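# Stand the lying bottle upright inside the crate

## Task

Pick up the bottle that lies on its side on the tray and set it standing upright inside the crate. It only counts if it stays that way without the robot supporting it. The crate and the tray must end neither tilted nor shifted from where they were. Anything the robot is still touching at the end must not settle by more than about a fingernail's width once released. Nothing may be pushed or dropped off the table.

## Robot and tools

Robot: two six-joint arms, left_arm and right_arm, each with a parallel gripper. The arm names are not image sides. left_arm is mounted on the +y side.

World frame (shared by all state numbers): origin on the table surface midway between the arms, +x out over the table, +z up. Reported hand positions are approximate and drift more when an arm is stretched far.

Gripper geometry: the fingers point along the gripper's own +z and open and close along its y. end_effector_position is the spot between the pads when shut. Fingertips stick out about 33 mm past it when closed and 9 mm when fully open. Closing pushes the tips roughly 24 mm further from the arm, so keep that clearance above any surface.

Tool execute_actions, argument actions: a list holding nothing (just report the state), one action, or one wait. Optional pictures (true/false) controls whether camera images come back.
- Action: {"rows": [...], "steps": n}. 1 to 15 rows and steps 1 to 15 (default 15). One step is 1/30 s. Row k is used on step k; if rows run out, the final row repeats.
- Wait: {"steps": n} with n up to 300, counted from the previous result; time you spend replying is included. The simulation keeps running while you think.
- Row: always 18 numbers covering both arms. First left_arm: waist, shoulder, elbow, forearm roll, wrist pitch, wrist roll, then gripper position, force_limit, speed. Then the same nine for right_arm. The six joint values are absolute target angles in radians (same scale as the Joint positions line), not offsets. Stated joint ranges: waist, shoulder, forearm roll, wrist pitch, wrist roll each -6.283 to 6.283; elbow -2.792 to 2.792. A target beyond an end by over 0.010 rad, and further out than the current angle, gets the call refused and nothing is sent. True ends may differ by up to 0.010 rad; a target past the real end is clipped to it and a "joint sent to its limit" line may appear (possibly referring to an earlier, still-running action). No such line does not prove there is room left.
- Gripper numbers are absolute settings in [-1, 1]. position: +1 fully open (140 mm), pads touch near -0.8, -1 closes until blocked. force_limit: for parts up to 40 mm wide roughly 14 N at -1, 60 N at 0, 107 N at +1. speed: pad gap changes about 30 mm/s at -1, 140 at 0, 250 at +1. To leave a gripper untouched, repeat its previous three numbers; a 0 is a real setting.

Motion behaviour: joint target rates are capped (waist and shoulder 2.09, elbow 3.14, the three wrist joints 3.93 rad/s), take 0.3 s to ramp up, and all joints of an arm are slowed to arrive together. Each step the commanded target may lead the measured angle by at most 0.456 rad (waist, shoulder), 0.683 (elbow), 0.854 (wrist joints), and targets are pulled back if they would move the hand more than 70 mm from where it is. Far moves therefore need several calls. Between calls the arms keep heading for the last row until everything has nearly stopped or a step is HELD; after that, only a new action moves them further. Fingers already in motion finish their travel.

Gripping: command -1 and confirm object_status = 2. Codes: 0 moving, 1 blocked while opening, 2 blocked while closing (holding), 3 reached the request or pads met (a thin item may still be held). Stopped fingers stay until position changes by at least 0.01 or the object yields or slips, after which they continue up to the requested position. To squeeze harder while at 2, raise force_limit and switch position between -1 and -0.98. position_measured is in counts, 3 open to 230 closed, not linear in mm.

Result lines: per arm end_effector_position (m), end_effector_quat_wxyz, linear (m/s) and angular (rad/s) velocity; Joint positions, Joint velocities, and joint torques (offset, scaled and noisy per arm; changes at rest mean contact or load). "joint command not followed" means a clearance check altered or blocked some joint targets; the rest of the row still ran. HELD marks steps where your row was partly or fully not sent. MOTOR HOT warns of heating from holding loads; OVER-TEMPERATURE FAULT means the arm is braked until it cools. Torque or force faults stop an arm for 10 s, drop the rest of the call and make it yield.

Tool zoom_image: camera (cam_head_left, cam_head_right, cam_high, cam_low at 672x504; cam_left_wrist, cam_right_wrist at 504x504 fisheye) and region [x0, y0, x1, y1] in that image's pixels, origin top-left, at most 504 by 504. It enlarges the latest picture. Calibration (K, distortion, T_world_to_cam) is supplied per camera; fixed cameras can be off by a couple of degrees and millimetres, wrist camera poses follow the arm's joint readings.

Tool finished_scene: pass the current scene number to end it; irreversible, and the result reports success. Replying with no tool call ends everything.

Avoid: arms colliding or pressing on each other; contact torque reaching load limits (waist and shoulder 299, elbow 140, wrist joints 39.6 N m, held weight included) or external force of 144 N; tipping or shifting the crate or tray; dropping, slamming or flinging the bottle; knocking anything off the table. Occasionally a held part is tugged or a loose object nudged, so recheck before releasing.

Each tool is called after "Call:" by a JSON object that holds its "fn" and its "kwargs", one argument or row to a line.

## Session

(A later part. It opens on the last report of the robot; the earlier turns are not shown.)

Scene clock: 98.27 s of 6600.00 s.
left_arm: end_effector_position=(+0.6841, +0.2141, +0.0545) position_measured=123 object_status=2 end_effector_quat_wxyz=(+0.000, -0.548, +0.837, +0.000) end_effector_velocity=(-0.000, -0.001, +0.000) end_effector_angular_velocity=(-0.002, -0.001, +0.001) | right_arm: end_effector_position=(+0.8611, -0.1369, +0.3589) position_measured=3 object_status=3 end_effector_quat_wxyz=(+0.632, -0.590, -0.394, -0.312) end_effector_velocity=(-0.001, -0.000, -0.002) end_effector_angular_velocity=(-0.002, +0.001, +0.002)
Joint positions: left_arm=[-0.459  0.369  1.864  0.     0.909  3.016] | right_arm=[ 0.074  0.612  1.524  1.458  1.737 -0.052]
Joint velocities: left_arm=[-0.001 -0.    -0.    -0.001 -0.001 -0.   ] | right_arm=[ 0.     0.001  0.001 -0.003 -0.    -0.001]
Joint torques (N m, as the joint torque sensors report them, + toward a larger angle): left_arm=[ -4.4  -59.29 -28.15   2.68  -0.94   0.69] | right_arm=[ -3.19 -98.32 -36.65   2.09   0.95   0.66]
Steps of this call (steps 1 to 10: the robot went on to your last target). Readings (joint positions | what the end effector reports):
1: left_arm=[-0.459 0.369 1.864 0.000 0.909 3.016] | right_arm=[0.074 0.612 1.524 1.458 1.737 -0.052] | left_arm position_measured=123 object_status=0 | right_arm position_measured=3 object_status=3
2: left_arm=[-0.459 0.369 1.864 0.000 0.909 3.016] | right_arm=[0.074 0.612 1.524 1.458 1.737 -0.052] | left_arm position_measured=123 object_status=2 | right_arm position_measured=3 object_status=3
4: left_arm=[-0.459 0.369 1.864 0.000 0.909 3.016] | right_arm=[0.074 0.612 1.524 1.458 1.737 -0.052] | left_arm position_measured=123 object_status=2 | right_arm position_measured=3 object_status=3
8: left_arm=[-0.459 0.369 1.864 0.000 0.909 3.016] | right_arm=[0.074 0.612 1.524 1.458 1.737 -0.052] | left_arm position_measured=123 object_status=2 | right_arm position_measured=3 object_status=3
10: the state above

Call:
{"fn": "execute_actions", "kwargs": {
  "actions": [
    {"rows":[[-0.459,0.22,1.67,0,1.2516,3.016,-1,0.3,-0.3,0.4,0.3074,0.957,0,1.877,-0.05,0.3,0,0]]}
  ],
  "pictures": false
}}

Call:
{"fn": "execute_actions", "kwargs": {
  "actions": [
    {"rows":[[-0.723,0.1,1.9,0,1.0,1.571,-1,0.3,-0.3,0.4,0.3074,0.957,0,1.877,-0.05,0.3,0,0]]}
  ],
  "pictures": false
}}

Call:
{"fn": "execute_actions", "kwargs": {
  "actions": [
    {"steps":30}
  ]
}}

Scene clock: 112.43 s of 6600.00 s.
left_arm: end_effector_position=(+0.6860, +0.2129, +0.2449) position_measured=123 object_status=2 end_effector_quat_wxyz=(+0.000, -0.548, +0.837, -0.000) end_effector_velocity=(-0.016, +0.010, +0.116) end_effector_angular_velocity=(+0.003, +0.006, +0.003) | right_arm: end_effector_position=(+0.7623, -0.0920, +0.4673) position_measured=91 object_status=0 end_effector_quat_wxyz=(-0.372, +0.557, +0.725, +0.161) end_effector_velocity=(-0.117, -0.214, +0.168) end_effector_angular_velocity=(-2.101, -1.334, +0.687)
Joint positions: left_arm=[-0.459  0.223  1.675 -0.     1.243  3.016] | right_arm=[ 0.268  0.431  1.186  0.789  1.82  -0.051]
Joint velocities: left_arm=[ 0.    -0.086 -0.11  -0.     0.203 -0.003] | right_arm=[ 0.45  -0.423 -0.779 -2.257  0.192  0.003]
Joint torques (N m, as the joint torque sensors report them, + toward a larger angle): left_arm=[ -6.47 -32.55 -26.09   1.71  -0.21   0.39] | right_arm=[-17.45 -68.1  -30.8    3.32   0.04   0.61]
Steps of this call (steps 1 to 15: the robot went on to your last target; steps 16 to 90: nothing new was sent; then 10.67 s passed at rest; steps 91 to 105: all 15 steps of this action). Readings (joint positions | what the end effector reports):
91: left_arm=[-0.459 0.369 1.864 -0.000 0.909 3.016] | right_arm=[0.074 0.612 1.524 1.458 1.737 -0.052] | left_arm position_measured=123 object_status=2 | right_arm position_measured=3 object_status=0
92: left_arm=[-0.459 0.367 1.860 -0.000 0.916 3.016] | right_arm=[0.076 0.610 1.520 1.451 1.738 -0.052] | left_arm position_measured=123 object_status=2 | right_arm position_measured=6 object_status=0
94: left_arm=[-0.459 0.344 1.830 -0.000 0.968 3.016] | right_arm=[0.097 0.591 1.483 1.396 1.747 -0.052] | left_arm position_measured=123 object_status=2 | right_arm position_measured=21 object_status=0
98: left_arm=[-0.459 0.293 1.765 -0.000 1.083 3.016] | right_arm=[0.156 0.536 1.382 1.231 1.772 -0.052] | left_arm position_measured=123 object_status=2 | right_arm position_measured=51 object_status=0
105: the state above

Scene clock: 112.93 s of 6600.00 s.
left_arm: end_effector_position=(+0.5849, +0.1269, +0.2178) position_measured=123 object_status=2 end_effector_quat_wxyz=(+0.006, +0.809, -0.585, +0.053) end_effector_velocity=(-0.216, -0.145, -0.063) end_effector_angular_velocity=(-0.388, +0.062, +2.655) | right_arm: end_effector_position=(+0.7639, -0.2251, +0.5771) position_measured=91 object_status=3 end_effector_quat_wxyz=(-0.005, +0.591, +0.807, +0.002) end_effector_velocity=(+0.001, -0.060, +0.076) end_effector_angular_velocity=(-0.246, -0.176, -0.039)
Joint positions: left_arm=[-0.659  0.129  1.844  0.     1.061  2.087] | right_arm=[ 0.398  0.309  0.96   0.01   1.876 -0.05 ]
Joint velocities: left_arm=[-0.401 -0.181  0.347 -0.    -0.381 -3.073] | right_arm=[ 0.049 -0.046 -0.084 -0.296  0.021  0.   ]
Joint torques (N m, as the joint torque sensors report them, + toward a larger angle): left_arm=[ -2.99 -53.07 -41.23   3.79  -0.27   0.79] | right_arm=[-15.99 -47.95 -29.76   3.7   -0.59   0.86]
Steps of this call (steps 1 to 15: all 15 steps of this action). Readings (joint positions | what the end effector reports):
1: left_arm=[-0.459 0.222 1.672 -0.000 1.247 3.016] | right_arm=[0.283 0.417 1.161 0.713 1.826 -0.051] | left_arm position_measured=123 object_status=2 | right_arm position_measured=91 object_status=0
2: left_arm=[-0.461 0.220 1.674 0.000 1.247 3.009] | right_arm=[0.295 0.405 1.139 0.639 1.832 -0.051] | left_arm position_measured=123 object_status=2 | right_arm position_measured=91 object_status=0
4: left_arm=[-0.479 0.210 1.689 0.000 1.231 2.953] | right_arm=[0.318 0.384 1.100 0.503 1.842 -0.051] | left_arm position_measured=123 object_status=2 | right_arm position_measured=91 object_status=3
8: left_arm=[-0.551 0.178 1.751 0.000 1.163 2.702] | right_arm=[0.355 0.349 1.035 0.274 1.858 -0.050] | left_arm position_measured=123 object_status=2 | right_arm position_measured=91 object_status=3
15: the state above

Scene clock: 113.93 s of 6600.00 s.
left_arm: end_effector_position=(+0.5497, +0.1053, +0.2076) position_measured=123 object_status=2 end_effector_quat_wxyz=(+0.028, +0.919, -0.389, +0.065) end_effector_velocity=(+0.000, +0.000, +0.001) end_effector_angular_velocity=(+0.001, -0.001, -0.000) | right_arm: end_effector_position=(+0.7641, -0.2272, +0.5795) position_measured=91 object_status=3 end_effector_quat_wxyz=(+0.000, +0.591, +0.806, +0.000) end_effector_velocity=(-0.000, -0.000, +0.001) end_effector_angular_velocity=(+0.000, -0.001, -0.000)
Joint positions: left_arm=[-0.723  0.1    1.9    0.     1.     1.571] | right_arm=[ 0.4    0.307  0.957 -0.     1.877 -0.05 ]
Joint velocities: left_arm=[-0.    -0.001 -0.     0.002  0.001 -0.001] | right_arm=[-0.    -0.    -0.001 -0.     0.     0.   ]
Joint torques (N m, as the joint torque sensors report them, + toward a larger angle): left_arm=[ -5.21 -50.44 -40.03   4.07  -0.17   0.61] | right_arm=[ -3.14 -71.77 -39.75   3.67  -0.37   0.9 ]
Steps of this call (steps 1 to 30: the robot went on to your last target). Readings (joint positions | what the end effector reports):
1: left_arm=[-0.672 0.123 1.856 0.000 1.049 1.985] | right_arm=[0.399 0.308 0.958 0.004 1.877 -0.050] | left_arm position_measured=123 object_status=2 | right_arm position_measured=91 object_status=3
2: left_arm=[-0.684 0.118 1.866 0.000 1.037 1.891] | right_arm=[0.400 0.308 0.958 0.002 1.877 -0.050] | left_arm position_measured=123 object_status=2 | right_arm position_measured=91 object_status=3
4: left_arm=[-0.703 0.109 1.883 0.000 1.019 1.735] | right_arm=[0.400 0.308 0.957 0.001 1.877 -0.050] | left_arm position_measured=123 object_status=2 | right_arm position_measured=91 object_status=3
8: left_arm=[-0.722 0.100 1.899 0.000 1.001 1.579] | right_arm=[0.400 0.307 0.957 0.000 1.877 -0.050] | left_arm position_measured=123 object_status=2 | right_arm position_measured=91 object_status=3
30: the state above
All arms were judged still, so your last target was given up. Only a new action makes them travel on or press farther. Fingers that are still opening or closing keep moving.
camera_calibration (this result's frames):
cam_left_wrist: T_world_to_cam=[[-0.494892, -0.866422, 0.0662898, 0.346431], [-0.847594, 0.49813, 0.182893, 0.387869], [-0.191484, 0.0343253, -0.980895, 0.492582], [0, 0, 0, 1]] pos_world=[0.594522, 0.0900385, 0.389268]
cam_right_wrist: T_world_to_cam=[[0.973623, 0.223294, 0.0468885, -0.732486], [0.181362, -0.882086, 0.434779, -0.581171], [0.138443, -0.414807, -0.899316, 0.505273], [0, 0, 0, 1]] pos_world=[0.748616, -0.139492, 0.741426]

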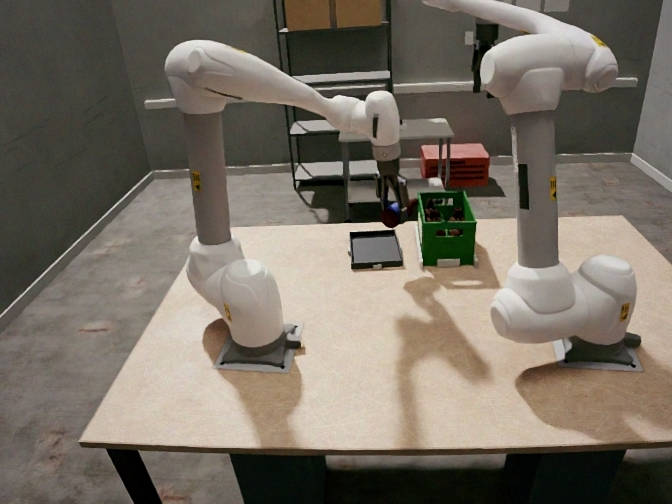

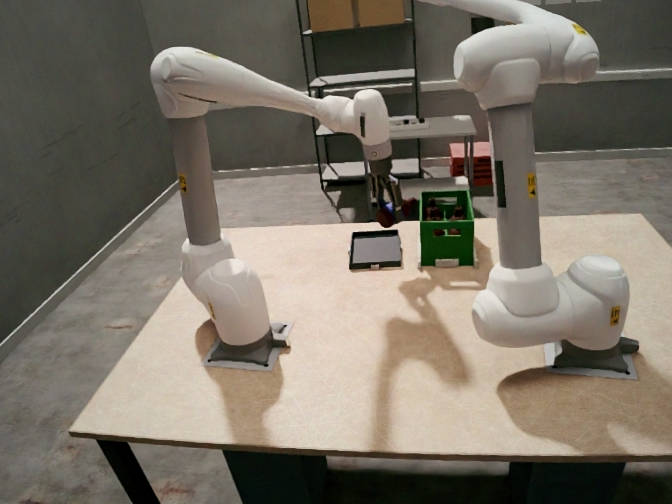

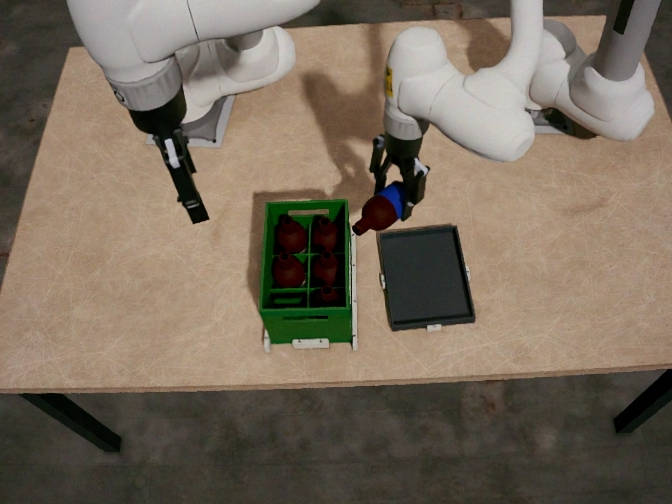

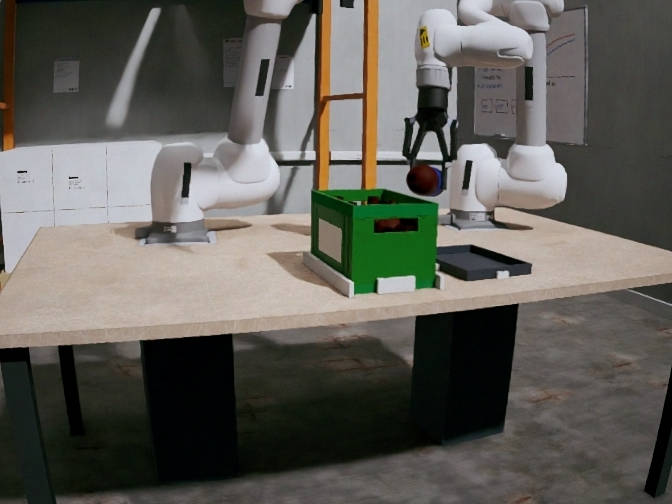

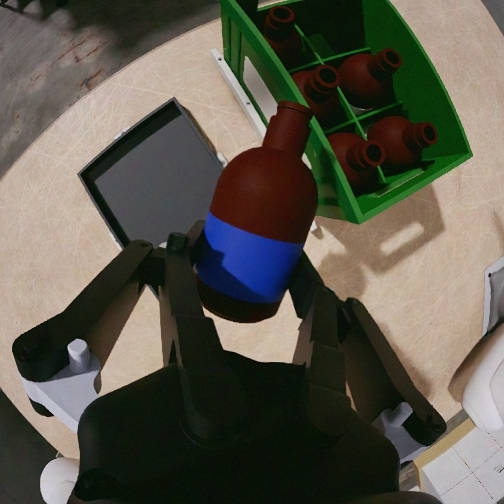

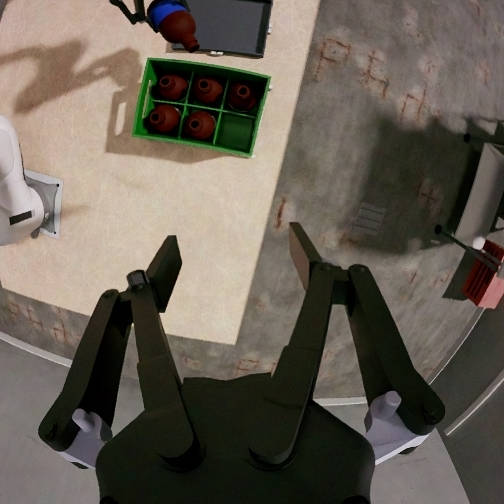

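Call:
{"fn": "execute_actions", "kwargs": {
  "actions": [
    {"rows":[[-0.4,0.1,1.85,0,1.0,1.571,-1,0.3,-0.3,0.4,0.3074,0.957,0,1.877,-0.05,0.3,0,0],[-0.4,0.1,1.85,0,1.0,1.571,-1,0.3,-0.3,0.4,0.3074,0.957,0,1.877,-0.05,0.3,0,0],[-0.4,0.1,1.85,0,1.0,1.571,-1,0.3,-0.3,0.4,0.3074,0.957,0,1.877,-0.05,0.3,0,0],[-0.4,0.1,1.85,0,1.0,1.571,-1,0.3,-0.3,0.4,0.3074,0.957,0,1.877,-0.05,0.3,0,0],[-0.4,0.1,1.85,0,1.0,1.571,-1,0.3,-0.3,0.4,0.3074,0.957,0,1.877,-0.05,0.3,0,0],[-0.4,0.1,1.85,0,1.0,1.571,-1,0.3,-0.3,0.4,0.3074,0.957,0,1.877,-0.05,0.3,0,0],[-0.4,0.1,1.85,0,1.0,1.571,-1,0.3,-0.3,0.4,0.3074,0.957,0,1.877,-0.05,0.3,0,0],[-0.4,0.1,1.85,0,1.0,1.571,-1,0.3,-0.3,0.4,0.3074,0.957,0,1.877,-0.05,0.3,0,0],[-0.4,0.1,1.85,0,1.0,1.571,-1,0.3,-0.3,0.4,0.3074,0.957,0,1.877,-0.05,0.3,0,0],[-0.4,-0.0265,2.453,0,-0.856,1.571,-1,0.3,-0.3,0.4,0.3074,0.957,0,1.877,-0.05,0.3,0,0]]}
  ],
  "pictures": false
}}

Call:
{"fn": "execute_actions", "kwargs": {
  "actions": [
    {"steps":50}
  ],
  "pictures": false
}}

Call:
{"fn": "execute_actions", "kwargs": {
  "actions": [
    {"rows":[[-0.723,-0.0265,2.453,0,-0.856,1.571,-1,0.3,-0.3,0.865,0.3074,0.957,0,1.877,-0.05,0.3,0,0]]}
  ],
  "pictures": false
}}

Call:
{"fn": "execute_actions", "kwargs": {
  "actions": [
    {"steps":25}
  ]
}}

Scene clock: 136.90 s of 6600.00 s.
left_arm: end_effector_position=(+0.6373, +0.2114, +0.1903) position_measured=123 object_status=2 end_effector_quat_wxyz=(+0.035, +0.951, -0.283, +0.118) end_effector_velocity=(-0.044, +0.179, -0.393) end_effector_angular_velocity=(-0.477, -0.731, +0.200) | right_arm: end_effector_position=(+0.7641, -0.2272, +0.5795) position_measured=91 object_status=3 end_effector_quat_wxyz=(+0.000, +0.591, +0.806, +0.000) end_effector_velocity=(-0.000, +0.001, +0.000) end_effector_angular_velocity=(+0.002, -0.000, +0.001)
Joint positions: left_arm=[-0.501  0.078  1.973  0.     0.846  1.571] | right_arm=[ 0.4    0.307  0.957 -0.     1.877 -0.05 ]
Joint velocities: left_arm=[ 0.2   -0.262  1.222  0.    -1.832  0.   ] | right_arm=[ 0.    -0.    -0.001  0.002  0.    -0.   ]
Joint torques (N m, as the joint torque sensors report them, + toward a larger angle): left_arm=[  1.86 -50.1  -25.34   2.5    0.22   0.68] | right_arm=[ -3.52 -72.28 -39.18   3.76  -0.29   0.85]
Steps of this call (steps 1 to 90: nothing new was sent; then 19.47 s passed at rest; steps 91 to 105: all 15 steps of this action). Readings (joint positions | what the end effector reports):
91: left_arm=[-0.723 0.100 1.900 0.000 1.000 1.571] | right_arm=[0.400 0.307 0.957 -0.000 1.877 -0.050] | left_arm position_measured=123 object_status=2 | right_arm position_measured=91 object_status=3
92: left_arm=[-0.720 0.100 1.900 0.000 1.000 1.571] | right_arm=[0.400 0.307 0.957 -0.000 1.877 -0.050] | left_arm position_measured=123 object_status=2 | right_arm position_measured=91 object_status=3
94: left_arm=[-0.690 0.100 1.895 0.000 1.000 1.571] | right_arm=[0.400 0.307 0.957 -0.000 1.877 -0.050] | left_arm position_measured=123 object_status=2 | right_arm position_measured=91 object_status=3
98: left_arm=[-0.595 0.100 1.880 0.000 1.000 1.571] | right_arm=[0.400 0.307 0.957 -0.000 1.877 -0.050] | left_arm position_measured=123 object_status=2 | right_arm position_measured=91 object_status=3
105: the state above

Scene clock: 138.57 s of 6600.00 s.
left_arm: end_effector_position=(+0.7173, +0.2411, +0.3503) position_measured=123 object_status=2 end_effector_quat_wxyz=(+0.167, +0.687, -0.167, +0.687) end_effector_velocity=(+0.000, -0.000, -0.001) end_effector_angular_velocity=(+0.001, +0.002, +0.000) | right_arm: end_effector_position=(+0.7641, -0.2272, +0.5795) position_measured=91 object_status=3 end_effector_quat_wxyz=(+0.000, +0.591, +0.806, +0.000) end_effector_velocity=(+0.000, -0.000, -0.000) end_effector_angular_velocity=(-0.001, +0.000, +0.000)
Joint positions: left_arm=[-0.4   -0.026  2.453  0.    -0.856  1.571] | right_arm=[ 0.4    0.307  0.957 -0.     1.877 -0.05 ]
Joint velocities: left_arm=[-0.     0.001  0.    -0.     0.001  0.   ] | right_arm=[ 0.     0.     0.    -0.001 -0.    -0.   ]
Joint torques (N m, as the joint torque sensors report them, + toward a larger angle): left_arm=[ -2.56 -28.92 -31.59   2.53  -3.28   0.67] | right_arm=[ -3.32 -71.53 -39.08   3.67  -0.34   0.78]
Steps of this call (steps 1 to 45: the robot went on to your last target; steps 46 to 50: nothing new was sent). Readings (joint positions | what the end effector reports):
1: left_arm=[-0.493 0.069 2.013 0.000 0.783 1.571] | right_arm=[0.400 0.307 0.957 -0.000 1.877 -0.050] | left_arm position_measured=123 object_status=2 | right_arm position_measured=91 object_status=3
2: left_arm=[-0.485 0.060 2.052 0.000 0.717 1.571] | right_arm=[0.400 0.307 0.957 -0.000 1.877 -0.050] | left_arm position_measured=123 object_status=2 | right_arm position_measured=91 object_status=3
4: left_arm=[-0.467 0.042 2.138 0.000 0.554 1.571] | right_arm=[0.400 0.307 0.957 -0.000 1.877 -0.050] | left_arm position_measured=123 object_status=2 | right_arm position_measured=91 object_status=3
8: left_arm=[-0.430 0.004 2.310 -0.000 0.122 1.571] | right_arm=[0.400 0.307 0.957 -0.000 1.877 -0.050] | left_arm position_measured=123 object_status=2 | right_arm position_measured=91 object_status=3
50: the state above
All arms were judged still, so your last target was given up. Only a new action makes them travel on or press farther. Fingers that are still opening or closing keep moving.

Scene clock: 139.07 s of 6600.00 s.
left_arm: end_effector_position=(+0.6188, +0.0849, +0.3503) position_measured=123 object_status=2 end_effector_quat_wxyz=(+0.259, +0.658, -0.259, +0.658) end_effector_velocity=(-0.260, -0.310, +0.000) end_effector_angular_velocity=(-0.001, +0.000, -0.592) | right_arm: end_effector_position=(+0.6854, -0.0572, +0.5796) position_measured=91 object_status=3 end_effector_quat_wxyz=(+0.000, +0.482, +0.876, +0.000) end_effector_velocity=(-0.231, +0.364, -0.001) end_effector_angular_velocity=(-0.002, +0.001, +0.598)
Joint positions: left_arm=[-0.671 -0.027  2.453  0.    -0.856  1.571] | right_arm=[ 0.66   0.307  0.957 -0.     1.877 -0.05 ]
Joint velocities: left_arm=[-0.593 -0.     0.    -0.002 -0.001 -0.   ] | right_arm=[ 0.599 -0.     0.002 -0.001  0.    -0.   ]
Joint torques (N m, as the joint torque sensors report them, + toward a larger angle): left_arm=[ -0.32 -32.57 -31.81   2.45  -3.28   0.55] | right_arm=[ -3.46 -73.61 -39.91   3.64  -0.28   0.76]
Steps of this call (steps 1 to 15: all 15 steps of this action). Readings (joint positions | what the end effector reports):
1: left_arm=[-0.400 -0.027 2.453 0.000 -0.856 1.571] | right_arm=[0.400 0.307 0.957 -0.000 1.877 -0.050] | left_arm position_measured=123 object_status=2 | right_arm position_measured=91 object_status=3
2: left_arm=[-0.403 -0.027 2.453 0.000 -0.856 1.571] | right_arm=[0.404 0.307 0.957 -0.000 1.877 -0.050] | left_arm position_measured=123 object_status=2 | right_arm position_measured=91 object_status=3
4: left_arm=[-0.433 -0.027 2.453 0.000 -0.856 1.571] | right_arm=[0.433 0.307 0.957 -0.000 1.877 -0.050] | left_arm position_measured=123 object_status=2 | right_arm position_measured=91 object_status=3
8: left_arm=[-0.523 -0.027 2.453 0.000 -0.856 1.571] | right_arm=[0.519 0.307 0.957 -0.000 1.877 -0.050] | left_arm position_measured=123 object_status=2 | right_arm position_measured=91 object_status=3
15: the state above

Scene clock: 139.90 s of 6600.00 s.
left_arm: end_effector_position=(+0.5953, +0.0583, +0.3503) position_measured=123 object_status=2 end_effector_quat_wxyz=(+0.276, +0.651, -0.276, +0.651) end_effector_velocity=(-0.000, -0.000, -0.001) end_effector_angular_velocity=(+0.002, -0.000, -0.000) | right_arm: end_effector_position=(+0.5944, +0.0587, +0.5796) position_measured=91 object_status=3 end_effector_quat_wxyz=(+0.000, +0.390, +0.921, +0.000) end_effector_velocity=(+0.000, -0.001, -0.001) end_effector_angular_velocity=(-0.002, -0.000, -0.001)
Joint positions: left_arm=[-0.723 -0.026  2.453  0.    -0.856  1.571] | right_arm=[ 0.865  0.307  0.957 -0.     1.877 -0.05 ]
Joint velocities: left_arm=[-0.     0.001  0.     0.    -0.     0.001] | right_arm=[ 0.    -0.     0.001 -0.002  0.     0.   ]
Joint torques (N m, as the joint torque sensors report them, + toward a larger angle): left_arm=[ -5.44 -30.05 -32.6    2.37  -3.14   0.38] | right_arm=[ -2.73 -71.01 -39.54   3.64  -0.37   0.79]
Steps of this call (steps 1 to 25: the robot went on to your last target). Readings (joint positions | what the end effector reports):
1: left_arm=[-0.690 -0.027 2.453 0.000 -0.856 1.571] | right_arm=[0.681 0.307 0.957 -0.000 1.877 -0.050] | left_arm position_measured=123 object_status=2 | right_arm position_measured=91 object_status=3
2: left_arm=[-0.705 -0.026 2.453 0.000 -0.856 1.571] | right_arm=[0.701 0.307 0.957 -0.000 1.877 -0.050] | left_arm position_measured=123 object_status=2 | right_arm position_measured=91 object_status=3
4: left_arm=[-0.720 -0.026 2.453 0.000 -0.856 1.571] | right_arm=[0.741 0.307 0.957 -0.000 1.877 -0.050] | left_arm position_measured=123 object_status=2 | right_arm position_measured=91 object_status=3
8: left_arm=[-0.723 -0.026 2.453 0.000 -0.856 1.571] | right_arm=[0.821 0.307 0.957 -0.000 1.877 -0.050] | left_arm position_measured=123 object_status=2 | right_arm position_measured=91 object_status=3
25: the state above
camera_calibration (this result's frames):
cam_left_wrist: T_world_to_cam=[[-0.706499, -0.648276, 0.283897, 0.355817], [-0.406747, 0.0436711, -0.912496, 0.571635], [0.579152, -0.760152, -0.294538, -0.00993315], [0, 0, 0, 1]] pos_world=[0.489648, 0.198153, 0.417673]
cam_right_wrist: T_world_to_cam=[[0.770121, 0.636167, 0.0469703, -0.53442], [0.557614, -0.707129, 0.434783, -0.532171], [0.309808, -0.308644, -0.899309, 0.539301], [0, 0, 0, 1]] pos_world=[0.541234, 0.130119, 0.74148]

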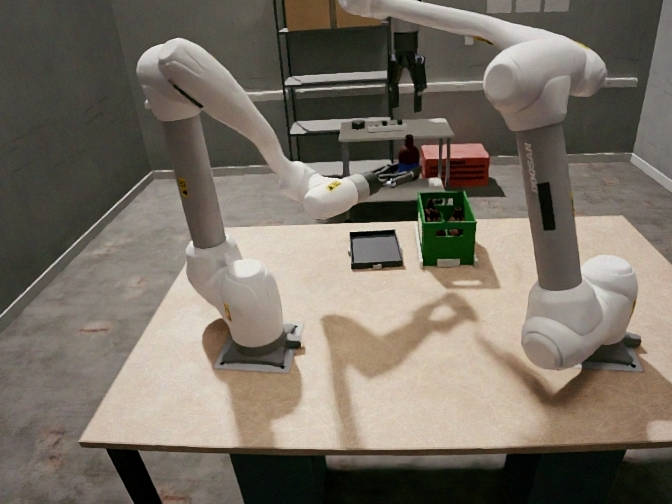

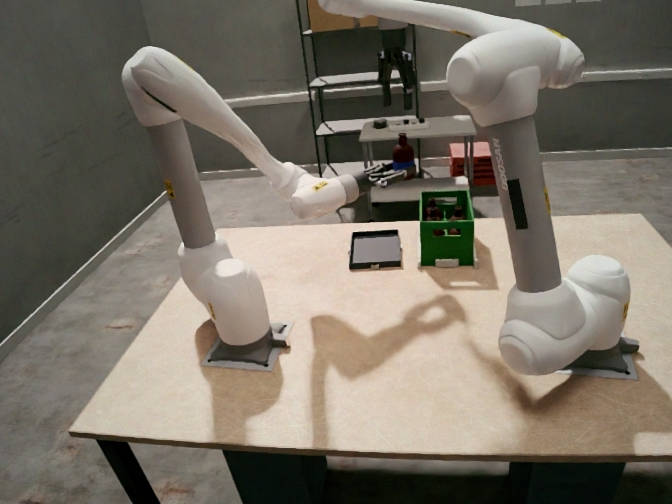

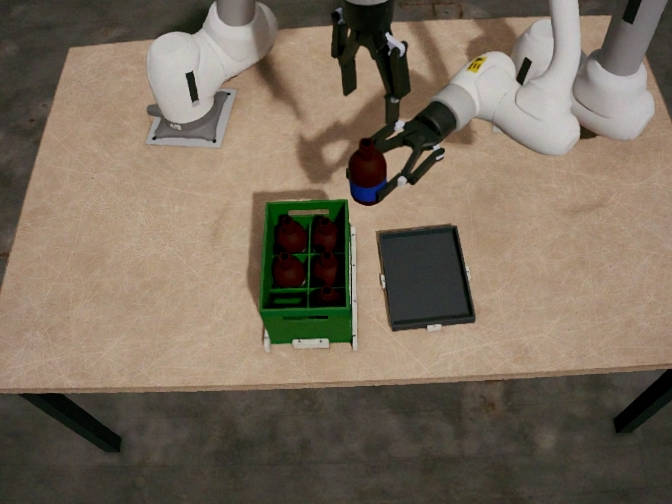

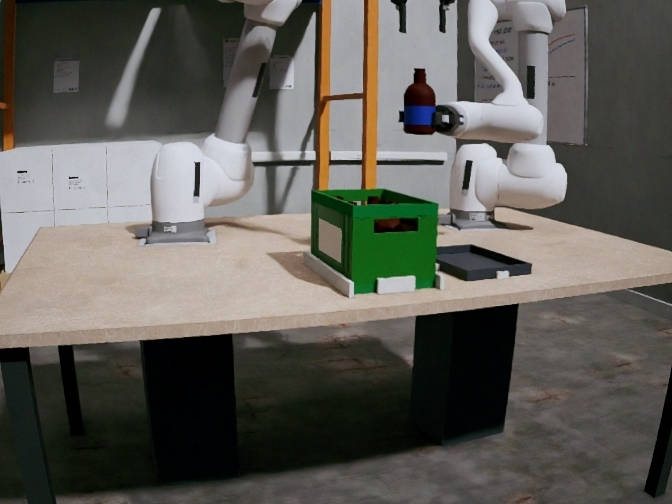

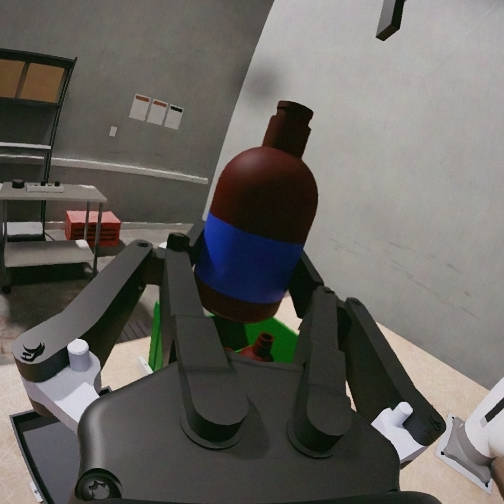

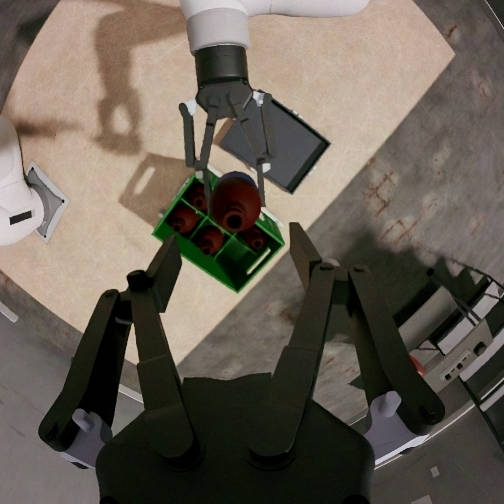

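Call:
{"fn": "execute_actions", "kwargs": {
  "actions": [
    {"rows":[[-0.723,-0.0265,2.453,0,-0.856,1.571,-1,0.3,-0.3,0.865,0.2738,1.1485,0,1.7193,-0.05,0,0,0]]}
  ],
  "pictures": false
}}

Call:
{"fn": "execute_actions", "kwargs": {
  "actions": [
    {"steps":10}
  ]
}}

Call:
{"fn": "zoom_image", "kwargs": {
  "camera": "cam_low",
  "region": [350, 0, 510, 150]
}}

Scene clock: 148.20 s of 6600.00 s.
left_arm: end_effector_position=(+0.5953, +0.0583, +0.3503) position_measured=123 object_status=2 end_effector_quat_wxyz=(+0.276, +0.651, -0.276, +0.651) end_effector_velocity=(-0.000, -0.000, +0.000) end_effector_angular_velocity=(-0.000, -0.001, -0.001) | right_arm: end_effector_position=(+0.5943, +0.0587, +0.4997) position_measured=129 object_status=3 end_effector_quat_wxyz=(-0.000, +0.390, +0.921, +0.000) end_effector_velocity=(-0.001, +0.000, -0.002) end_effector_angular_velocity=(-0.000, +0.002, -0.000)
Joint positions: left_arm=[-0.723 -0.026  2.453 -0.    -0.856  1.571] | right_arm=[ 0.865  0.274  1.148  0.     1.719 -0.05 ]
Joint velocities: left_arm=[-0.     0.     0.     0.001 -0.001  0.   ] | right_arm=[-0.    -0.     0.004  0.001 -0.002  0.001]
Joint torques (N m, as the joint torque sensors report them, + toward a larger angle): left_arm=[ -4.3  -29.63 -32.62   2.58  -3.02   0.45] | right_arm=[ -2.88 -69.61 -42.12   3.43  -0.45   0.8 ]
Steps of this call (steps 1 to 15: the robot went on to your last target; steps 16 to 90: nothing new was sent; then 4.80 s passed at rest; steps 91 to 105: all 15 steps of this action). Readings (joint positions | what the end effector reports):
91: left_arm=[-0.723 -0.026 2.453 -0.000 -0.856 1.571] | right_arm=[0.865 0.307 0.957 0.000 1.877 -0.050] | left_arm position_measured=123 object_status=2 | right_arm position_measured=91 object_status=0
92: left_arm=[-0.723 -0.027 2.453 -0.000 -0.856 1.571] | right_arm=[0.865 0.306 0.963 0.000 1.873 -0.050] | left_arm position_measured=123 object_status=2 | right_arm position_measured=94 object_status=0
94: left_arm=[-0.723 -0.026 2.453 -0.000 -0.856 1.571] | right_arm=[0.865 0.299 1.007 0.000 1.836 -0.050] | left_arm position_measured=123 object_status=2 | right_arm position_measured=109 object_status=0
98: left_arm=[-0.723 -0.027 2.453 0.000 -0.856 1.571] | right_arm=[0.865 0.277 1.131 0.000 1.734 -0.050] | left_arm position_measured=123 object_status=2 | right_arm position_measured=129 object_status=0
105: the state above

Scene clock: 148.53 s of 6600.00 s.
left_arm: end_effector_position=(+0.5953, +0.0583, +0.3503) position_measured=123 object_status=2 end_effector_quat_wxyz=(+0.276, +0.651, -0.276, +0.651) end_effector_velocity=(+0.000, -0.000, +0.001) end_effector_angular_velocity=(-0.000, -0.000, +0.001) | right_arm: end_effector_position=(+0.5943, +0.0586, +0.4996) position_measured=129 object_status=3 end_effector_quat_wxyz=(-0.000, +0.390, +0.921, -0.000) end_effector_velocity=(+0.000, +0.000, -0.001) end_effector_angular_velocity=(-0.001, +0.001, -0.000)
Joint positions: left_arm=[-0.723 -0.027  2.453 -0.    -0.856  1.571] | right_arm=[ 0.865  0.274  1.148  0.     1.719 -0.05 ]
Joint velocities: left_arm=[-0.    -0.    -0.001 -0.002  0.001  0.001] | right_arm=[0.    0.001 0.001 0.    0.    0.   ]
Joint torques (N m, as the joint torque sensors report them, + toward a larger angle): left_arm=[ -3.71 -29.16 -32.59   2.43  -3.2    0.65] | right_arm=[ -2.81 -70.35 -40.9    3.87  -0.4    0.78]
Steps of this call (steps 1 to 10: the robot went on to your last target). Readings (joint positions | what the end effector reports):
1: left_arm=[-0.723 -0.027 2.453 -0.000 -0.856 1.571] | right_arm=[0.865 0.274 1.148 0.000 1.719 -0.050] | left_arm position_measured=123 object_status=2 | right_arm position_measured=129 object_status=3
2: left_arm=[-0.723 -0.026 2.453 -0.000 -0.856 1.571] | right_arm=[0.865 0.274 1.148 0.000 1.719 -0.050] | left_arm position_measured=123 object_status=2 | right_arm position_measured=129 object_status=3
4: left_arm=[-0.723 -0.027 2.453 -0.000 -0.856 1.571] | right_arm=[0.865 0.274 1.148 0.000 1.719 -0.050] | left_arm position_measured=123 object_status=2 | right_arm position_measured=129 object_status=3
8: left_arm=[-0.723 -0.027 2.453 -0.000 -0.856 1.571] | right_arm=[0.865 0.274 1.148 0.000 1.719 -0.050] | left_arm position_measured=123 object_status=2 | right_arm position_measured=129 object_status=3
10: the state above
camera_calibration (this result's frames):
cam_left_wrist: T_world_to_cam=[[-0.706493, -0.648277, 0.283909, 0.355808], [-0.406744, 0.0436473, -0.912499, 0.571646], [0.57916, -0.760153, -0.294519, -0.0099385], [0, 0, 0, 1]] pos_world=[0.489646, 0.198157, 0.417682]
cam_right_wrist: T_world_to_cam=[[0.770114, 0.636195, 0.0466924, -0.530396], [0.557727, -0.707038, 0.434785, -0.497456], [0.309622, -0.308792, -0.899323, 0.46751], [0, 0, 0, 1]] pos_world=[0.541159, 0.130079, 0.661494]

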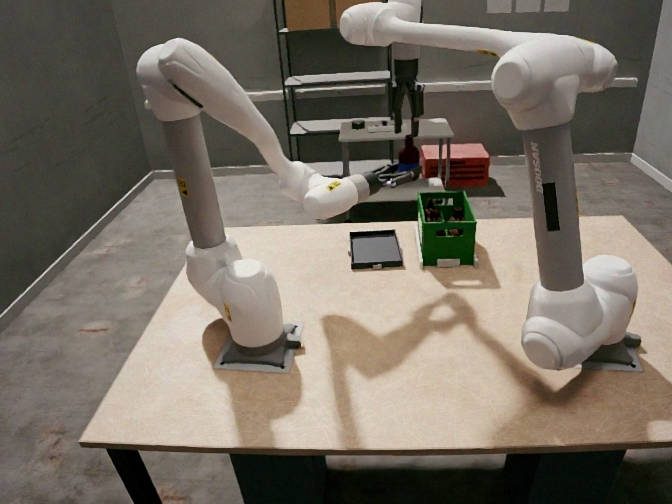

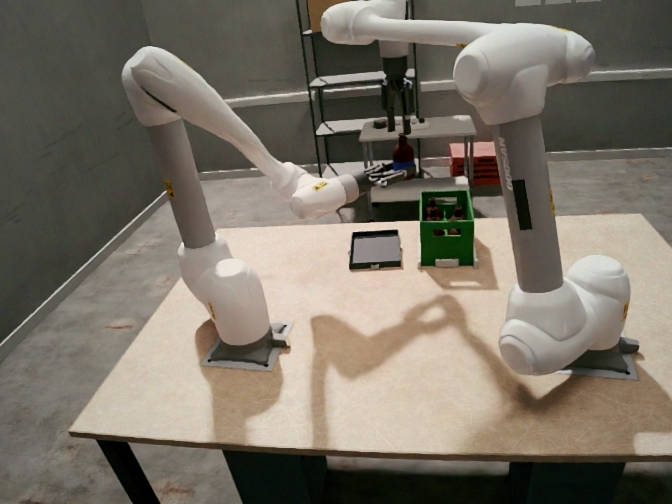

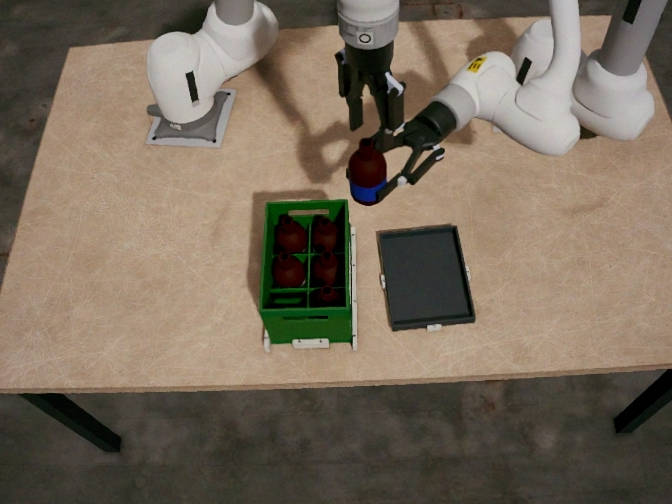

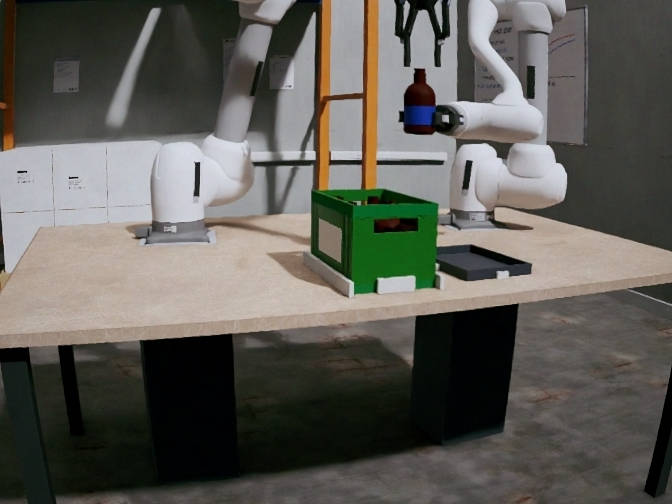

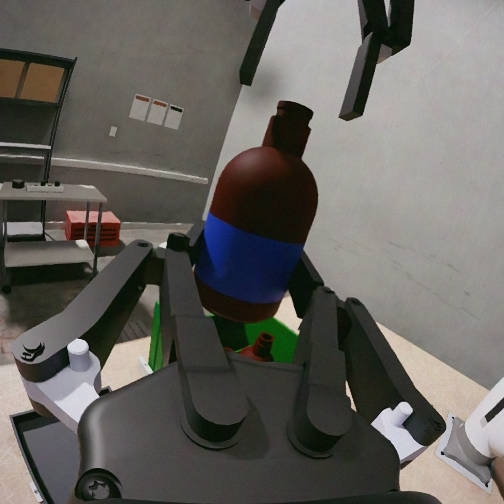

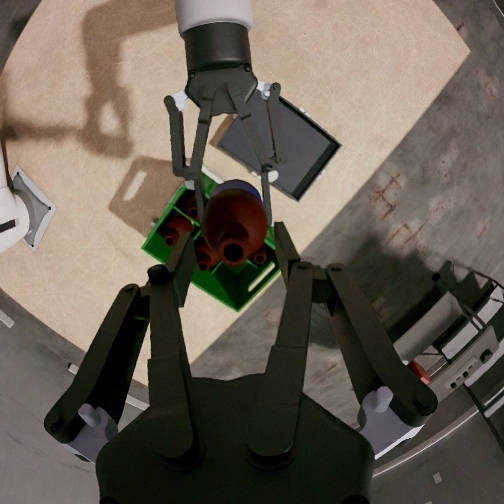

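Region (350, 0, 510, 150) of cam_low's 672x504 image, scaled by 3.150, with more detail than that image has; it fills the top 472 rows of this view, and the rest is white.

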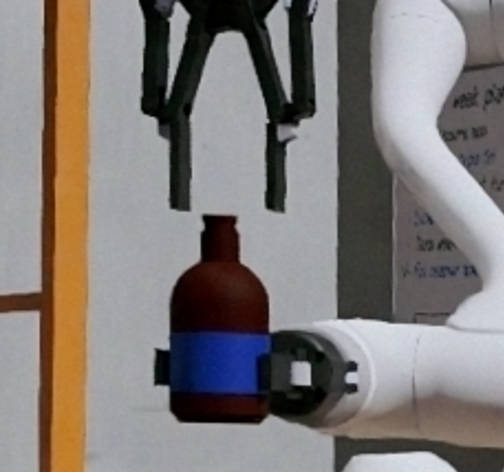

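Call:
{"fn": "execute_actions", "kwargs": {
  "actions": [
    {"rows":[[-0.723,-0.0265,2.453,0,-0.856,1.571,-1,0.3,-0.3,0.8605,0.2653,1.2031,0,1.6732,-0.05,0,0,0]]}
  ],
  "pictures": false
}}

Call:
{"fn": "execute_actions", "kwargs": {
  "actions": [
    {"rows":[[-0.723,-0.0265,2.453,0,-0.856,1.571,-1,0.3,-0.3,0.8605,0.2653,1.2031,0,1.6732,-0.05,-1,0.5,-0.5]]}
  ],
  "pictures": false
}}

Call:
{"fn": "execute_actions", "kwargs": {
  "actions": [
    {"steps":10}
  ]
}}

Call:
{"fn": "zoom_image", "kwargs": {
  "camera": "cam_low",
  "region": [350, 0, 510, 150]
}}

Scene clock: 161.10 s of 6600.00 s.
left_arm: end_effector_position=(+0.5953, +0.0583, +0.3503) position_measured=123 object_status=2 end_effector_quat_wxyz=(+0.276, +0.651, -0.276, +0.651) end_effector_velocity=(+0.000, -0.001, -0.001) end_effector_angular_velocity=(+0.002, +0.001, -0.000) | right_arm: end_effector_position=(+0.5952, +0.0550, +0.4754) position_measured=129 object_status=3 end_effector_quat_wxyz=(+0.000, +0.392, +0.920, -0.000) end_effector_velocity=(-0.000, +0.000, -0.001) end_effector_angular_velocity=(-0.000, +0.001, -0.000)
Joint positions: left_arm=[-0.723 -0.026  2.453 -0.    -0.856  1.571] | right_arm=[ 0.861  0.265  1.203 -0.     1.673 -0.05 ]
Joint velocities: left_arm=[-0.     0.002 -0.     0.     0.     0.   ] | right_arm=[-0.     0.001  0.001  0.    -0.     0.   ]
Joint torques (N m, as the joint torque sensors report them, + toward a larger angle): left_arm=[ -6.5  -28.44 -32.53   2.38  -2.79   0.77] | right_arm=[ -3.37 -68.84 -40.89   3.96  -0.35   0.82]
Steps of this call (steps 1 to 15: the robot went on to your last target; steps 16 to 90: nothing new was sent; then 9.07 s passed at rest; steps 91 to 105: all 15 steps of this action). Readings (joint positions | what the end effector reports):
91: left_arm=[-0.723 -0.027 2.453 -0.000 -0.856 1.571] | right_arm=[0.865 0.274 1.149 -0.000 1.719 -0.050] | left_arm position_measured=123 object_status=2 | right_arm position_measured=129 object_status=3
92: left_arm=[-0.723 -0.026 2.453 -0.000 -0.856 1.571] | right_arm=[0.865 0.273 1.153 0.000 1.715 -0.050] | left_arm position_measured=123 object_status=2 | right_arm position_measured=129 object_status=3
94: left_arm=[-0.723 -0.027 2.453 -0.000 -0.856 1.571] | right_arm=[0.862 0.268 1.184 -0.000 1.690 -0.050] | left_arm position_measured=123 object_status=2 | right_arm position_measured=129 object_status=3
98: left_arm=[-0.723 -0.027 2.453 -0.000 -0.856 1.571] | right_arm=[0.861 0.265 1.202 -0.000 1.674 -0.050] | left_arm position_measured=123 object_status=2 | right_arm position_measured=129 object_status=3
105: the state above

Scene clock: 161.60 s of 6600.00 s.
left_arm: end_effector_position=(+0.5953, +0.0583, +0.3503) position_measured=123 object_status=2 end_effector_quat_wxyz=(+0.276, +0.651, -0.276, +0.651) end_effector_velocity=(-0.000, -0.001, -0.001) end_effector_angular_velocity=(+0.003, +0.000, -0.001) | right_arm: end_effector_position=(+0.5952, +0.0551, +0.4754) position_measured=190 object_status=0 end_effector_quat_wxyz=(+0.000, +0.392, +0.920, +0.000) end_effector_velocity=(-0.000, +0.000, +0.001) end_effector_angular_velocity=(+0.001, -0.000, -0.000)
Joint positions: left_arm=[-0.723 -0.027  2.453 -0.    -0.856  1.571] | right_arm=[ 0.86   0.265  1.203  0.     1.673 -0.05 ]
Joint velocities: left_arm=[-0.001  0.001  0.     0.001  0.001  0.001] | right_arm=[ 0.    -0.001 -0.     0.001 -0.     0.   ]
Joint torques (N m, as the joint torque sensors report them, + toward a larger angle): left_arm=[ -3.17 -33.52 -38.23   1.37  -4.8    0.3 ] | right_arm=[ -3.41 -64.32 -36.29   3.81   0.72   0.87]
Steps of this call (steps 1 to 15: all 15 steps of this action). Readings (joint positions | what the end effector reports):
1: left_arm=[-0.723 -0.026 2.453 -0.000 -0.856 1.571] | right_arm=[0.861 0.265 1.203 -0.000 1.673 -0.050] | left_arm position_measured=123 object_status=2 | right_arm position_measured=129 object_status=0
2: left_arm=[-0.723 -0.027 2.453 -0.000 -0.856 1.571] | right_arm=[0.861 0.265 1.203 -0.000 1.673 -0.050] | left_arm position_measured=123 object_status=2 | right_arm position_measured=130 object_status=0
4: left_arm=[-0.723 -0.027 2.453 -0.000 -0.856 1.571] | right_arm=[0.861 0.265 1.203 -0.000 1.673 -0.050] | left_arm position_measured=123 object_status=2 | right_arm position_measured=139 object_status=0
8: left_arm=[-0.723 -0.026 2.453 -0.000 -0.856 1.571] | right_arm=[0.861 0.265 1.203 -0.000 1.673 -0.050] | left_arm position_measured=123 object_status=2 | right_arm position_measured=158 object_status=0
15: the state above

Scene clock: 161.93 s of 6600.00 s.
left_arm: end_effector_position=(+0.5953, +0.0583, +0.3503) position_measured=123 object_status=2 end_effector_quat_wxyz=(+0.276, +0.651, -0.276, +0.651) end_effector_velocity=(-0.000, -0.000, +0.000) end_effector_angular_velocity=(-0.001, -0.001, -0.001) | right_arm: end_effector_position=(+0.5952, +0.0551, +0.4755) position_measured=193 object_status=2 end_effector_quat_wxyz=(+0.000, +0.392, +0.920, +0.000) end_effector_velocity=(-0.000, -0.000, +0.001) end_effector_angular_velocity=(+0.001, +0.000, -0.000)
Joint positions: left_arm=[-0.723 -0.026  2.453 -0.    -0.856  1.571] | right_arm=[ 0.86   0.265  1.203  0.     1.673 -0.05 ]
Joint velocities: left_arm=[-0.     0.001  0.     0.001 -0.002 -0.   ] | right_arm=[ 0.    -0.001 -0.     0.001  0.001  0.   ]
Joint torques (N m, as the joint torque sensors report them, + toward a larger angle): left_arm=[ -0.79 -36.36 -37.36   1.35  -5.42   0.15] | right_arm=[ -3.39 -65.77 -36.21   3.89   1.03   0.83]
Steps of this call (steps 1 to 10: the robot went on to your last target). Readings (joint positions | what the end effector reports):
1: left_arm=[-0.723 -0.026 2.453 -0.000 -0.856 1.571] | right_arm=[0.860 0.265 1.203 0.000 1.673 -0.050] | left_arm position_measured=123 object_status=2 | right_arm position_measured=193 object_status=0
2: left_arm=[-0.723 -0.026 2.453 -0.000 -0.856 1.571] | right_arm=[0.860 0.265 1.203 0.000 1.673 -0.050] | left_arm position_measured=123 object_status=2 | right_arm position_measured=193 object_status=0
4: left_arm=[-0.723 -0.026 2.453 -0.000 -0.856 1.571] | right_arm=[0.860 0.265 1.203 0.000 1.673 -0.050] | left_arm position_measured=123 object_status=2 | right_arm position_measured=193 object_status=0
8: left_arm=[-0.723 -0.027 2.453 -0.000 -0.856 1.571] | right_arm=[0.860 0.265 1.203 0.000 1.673 -0.050] | left_arm position_measured=123 object_status=2 | right_arm position_measured=193 object_status=2
10: the state above
camera_calibration (this result's frames):
cam_left_wrist: T_world_to_cam=[[-0.706496, -0.648273, 0.283911, 0.355796], [-0.406802, 0.0437215, -0.912469, 0.571632], [0.579116, -0.760151, -0.294608, -0.00989435], [0, 0, 0, 1]] pos_world=[0.48964, 0.198139, 0.417667]
cam_right_wrist: T_world_to_cam=[[0.772972, 0.632708, 0.0468518, -0.529273], [0.554479, -0.709595, 0.434774, -0.487879], [0.308331, -0.31009, -0.89932, 0.445278], [0, 0, 0, 1]] pos_world=[0.542339, 0.126755, 0.637362]

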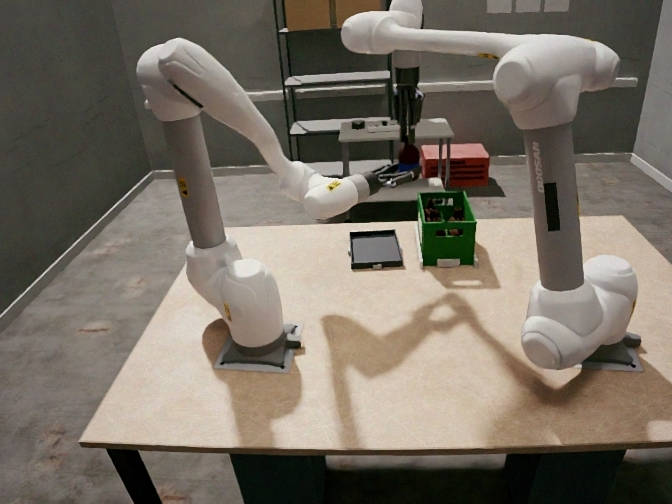

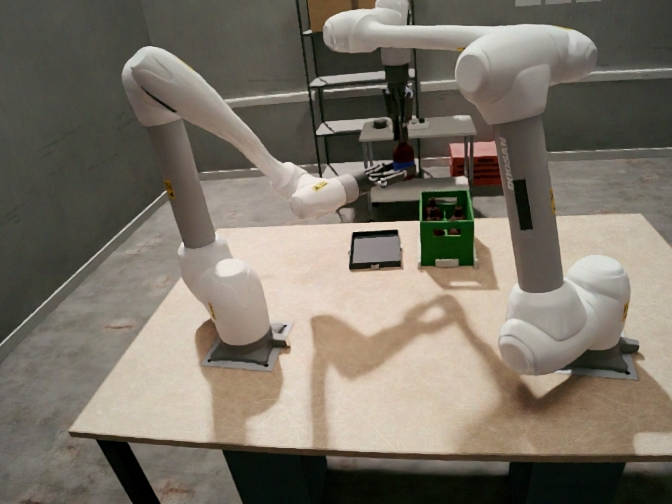

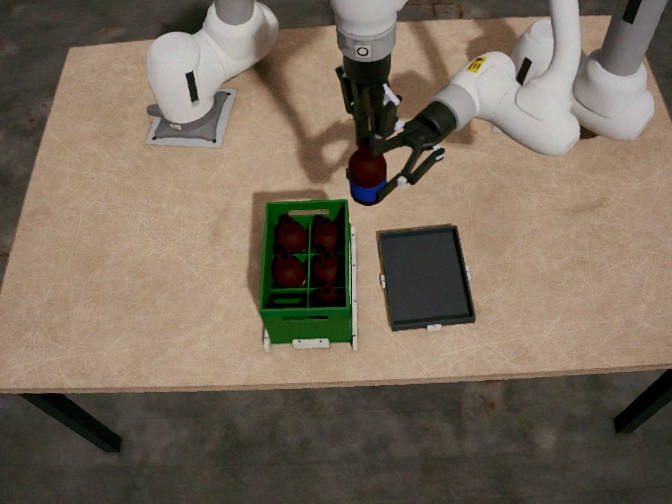

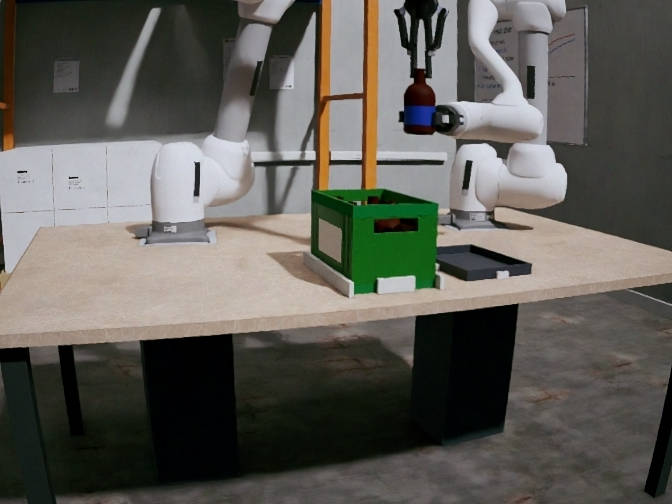

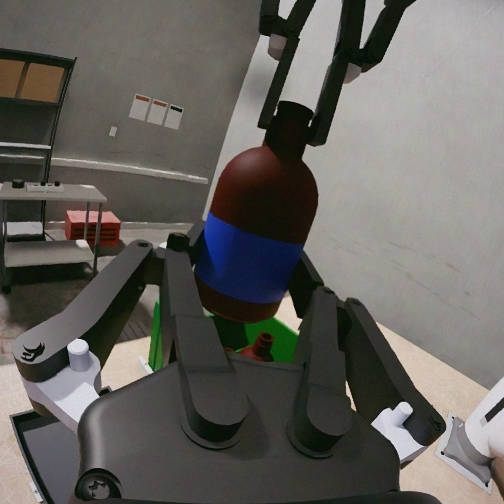

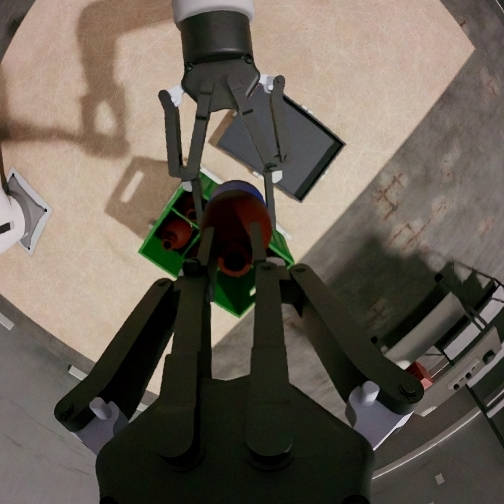

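Region (350, 0, 510, 150) of cam_low's 672x504 image, scaled by 3.150, with more detail than that image has; it fills the top 472 rows of this view, and the rest is white.

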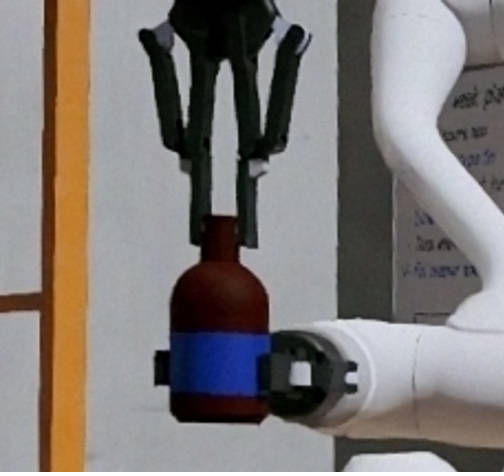

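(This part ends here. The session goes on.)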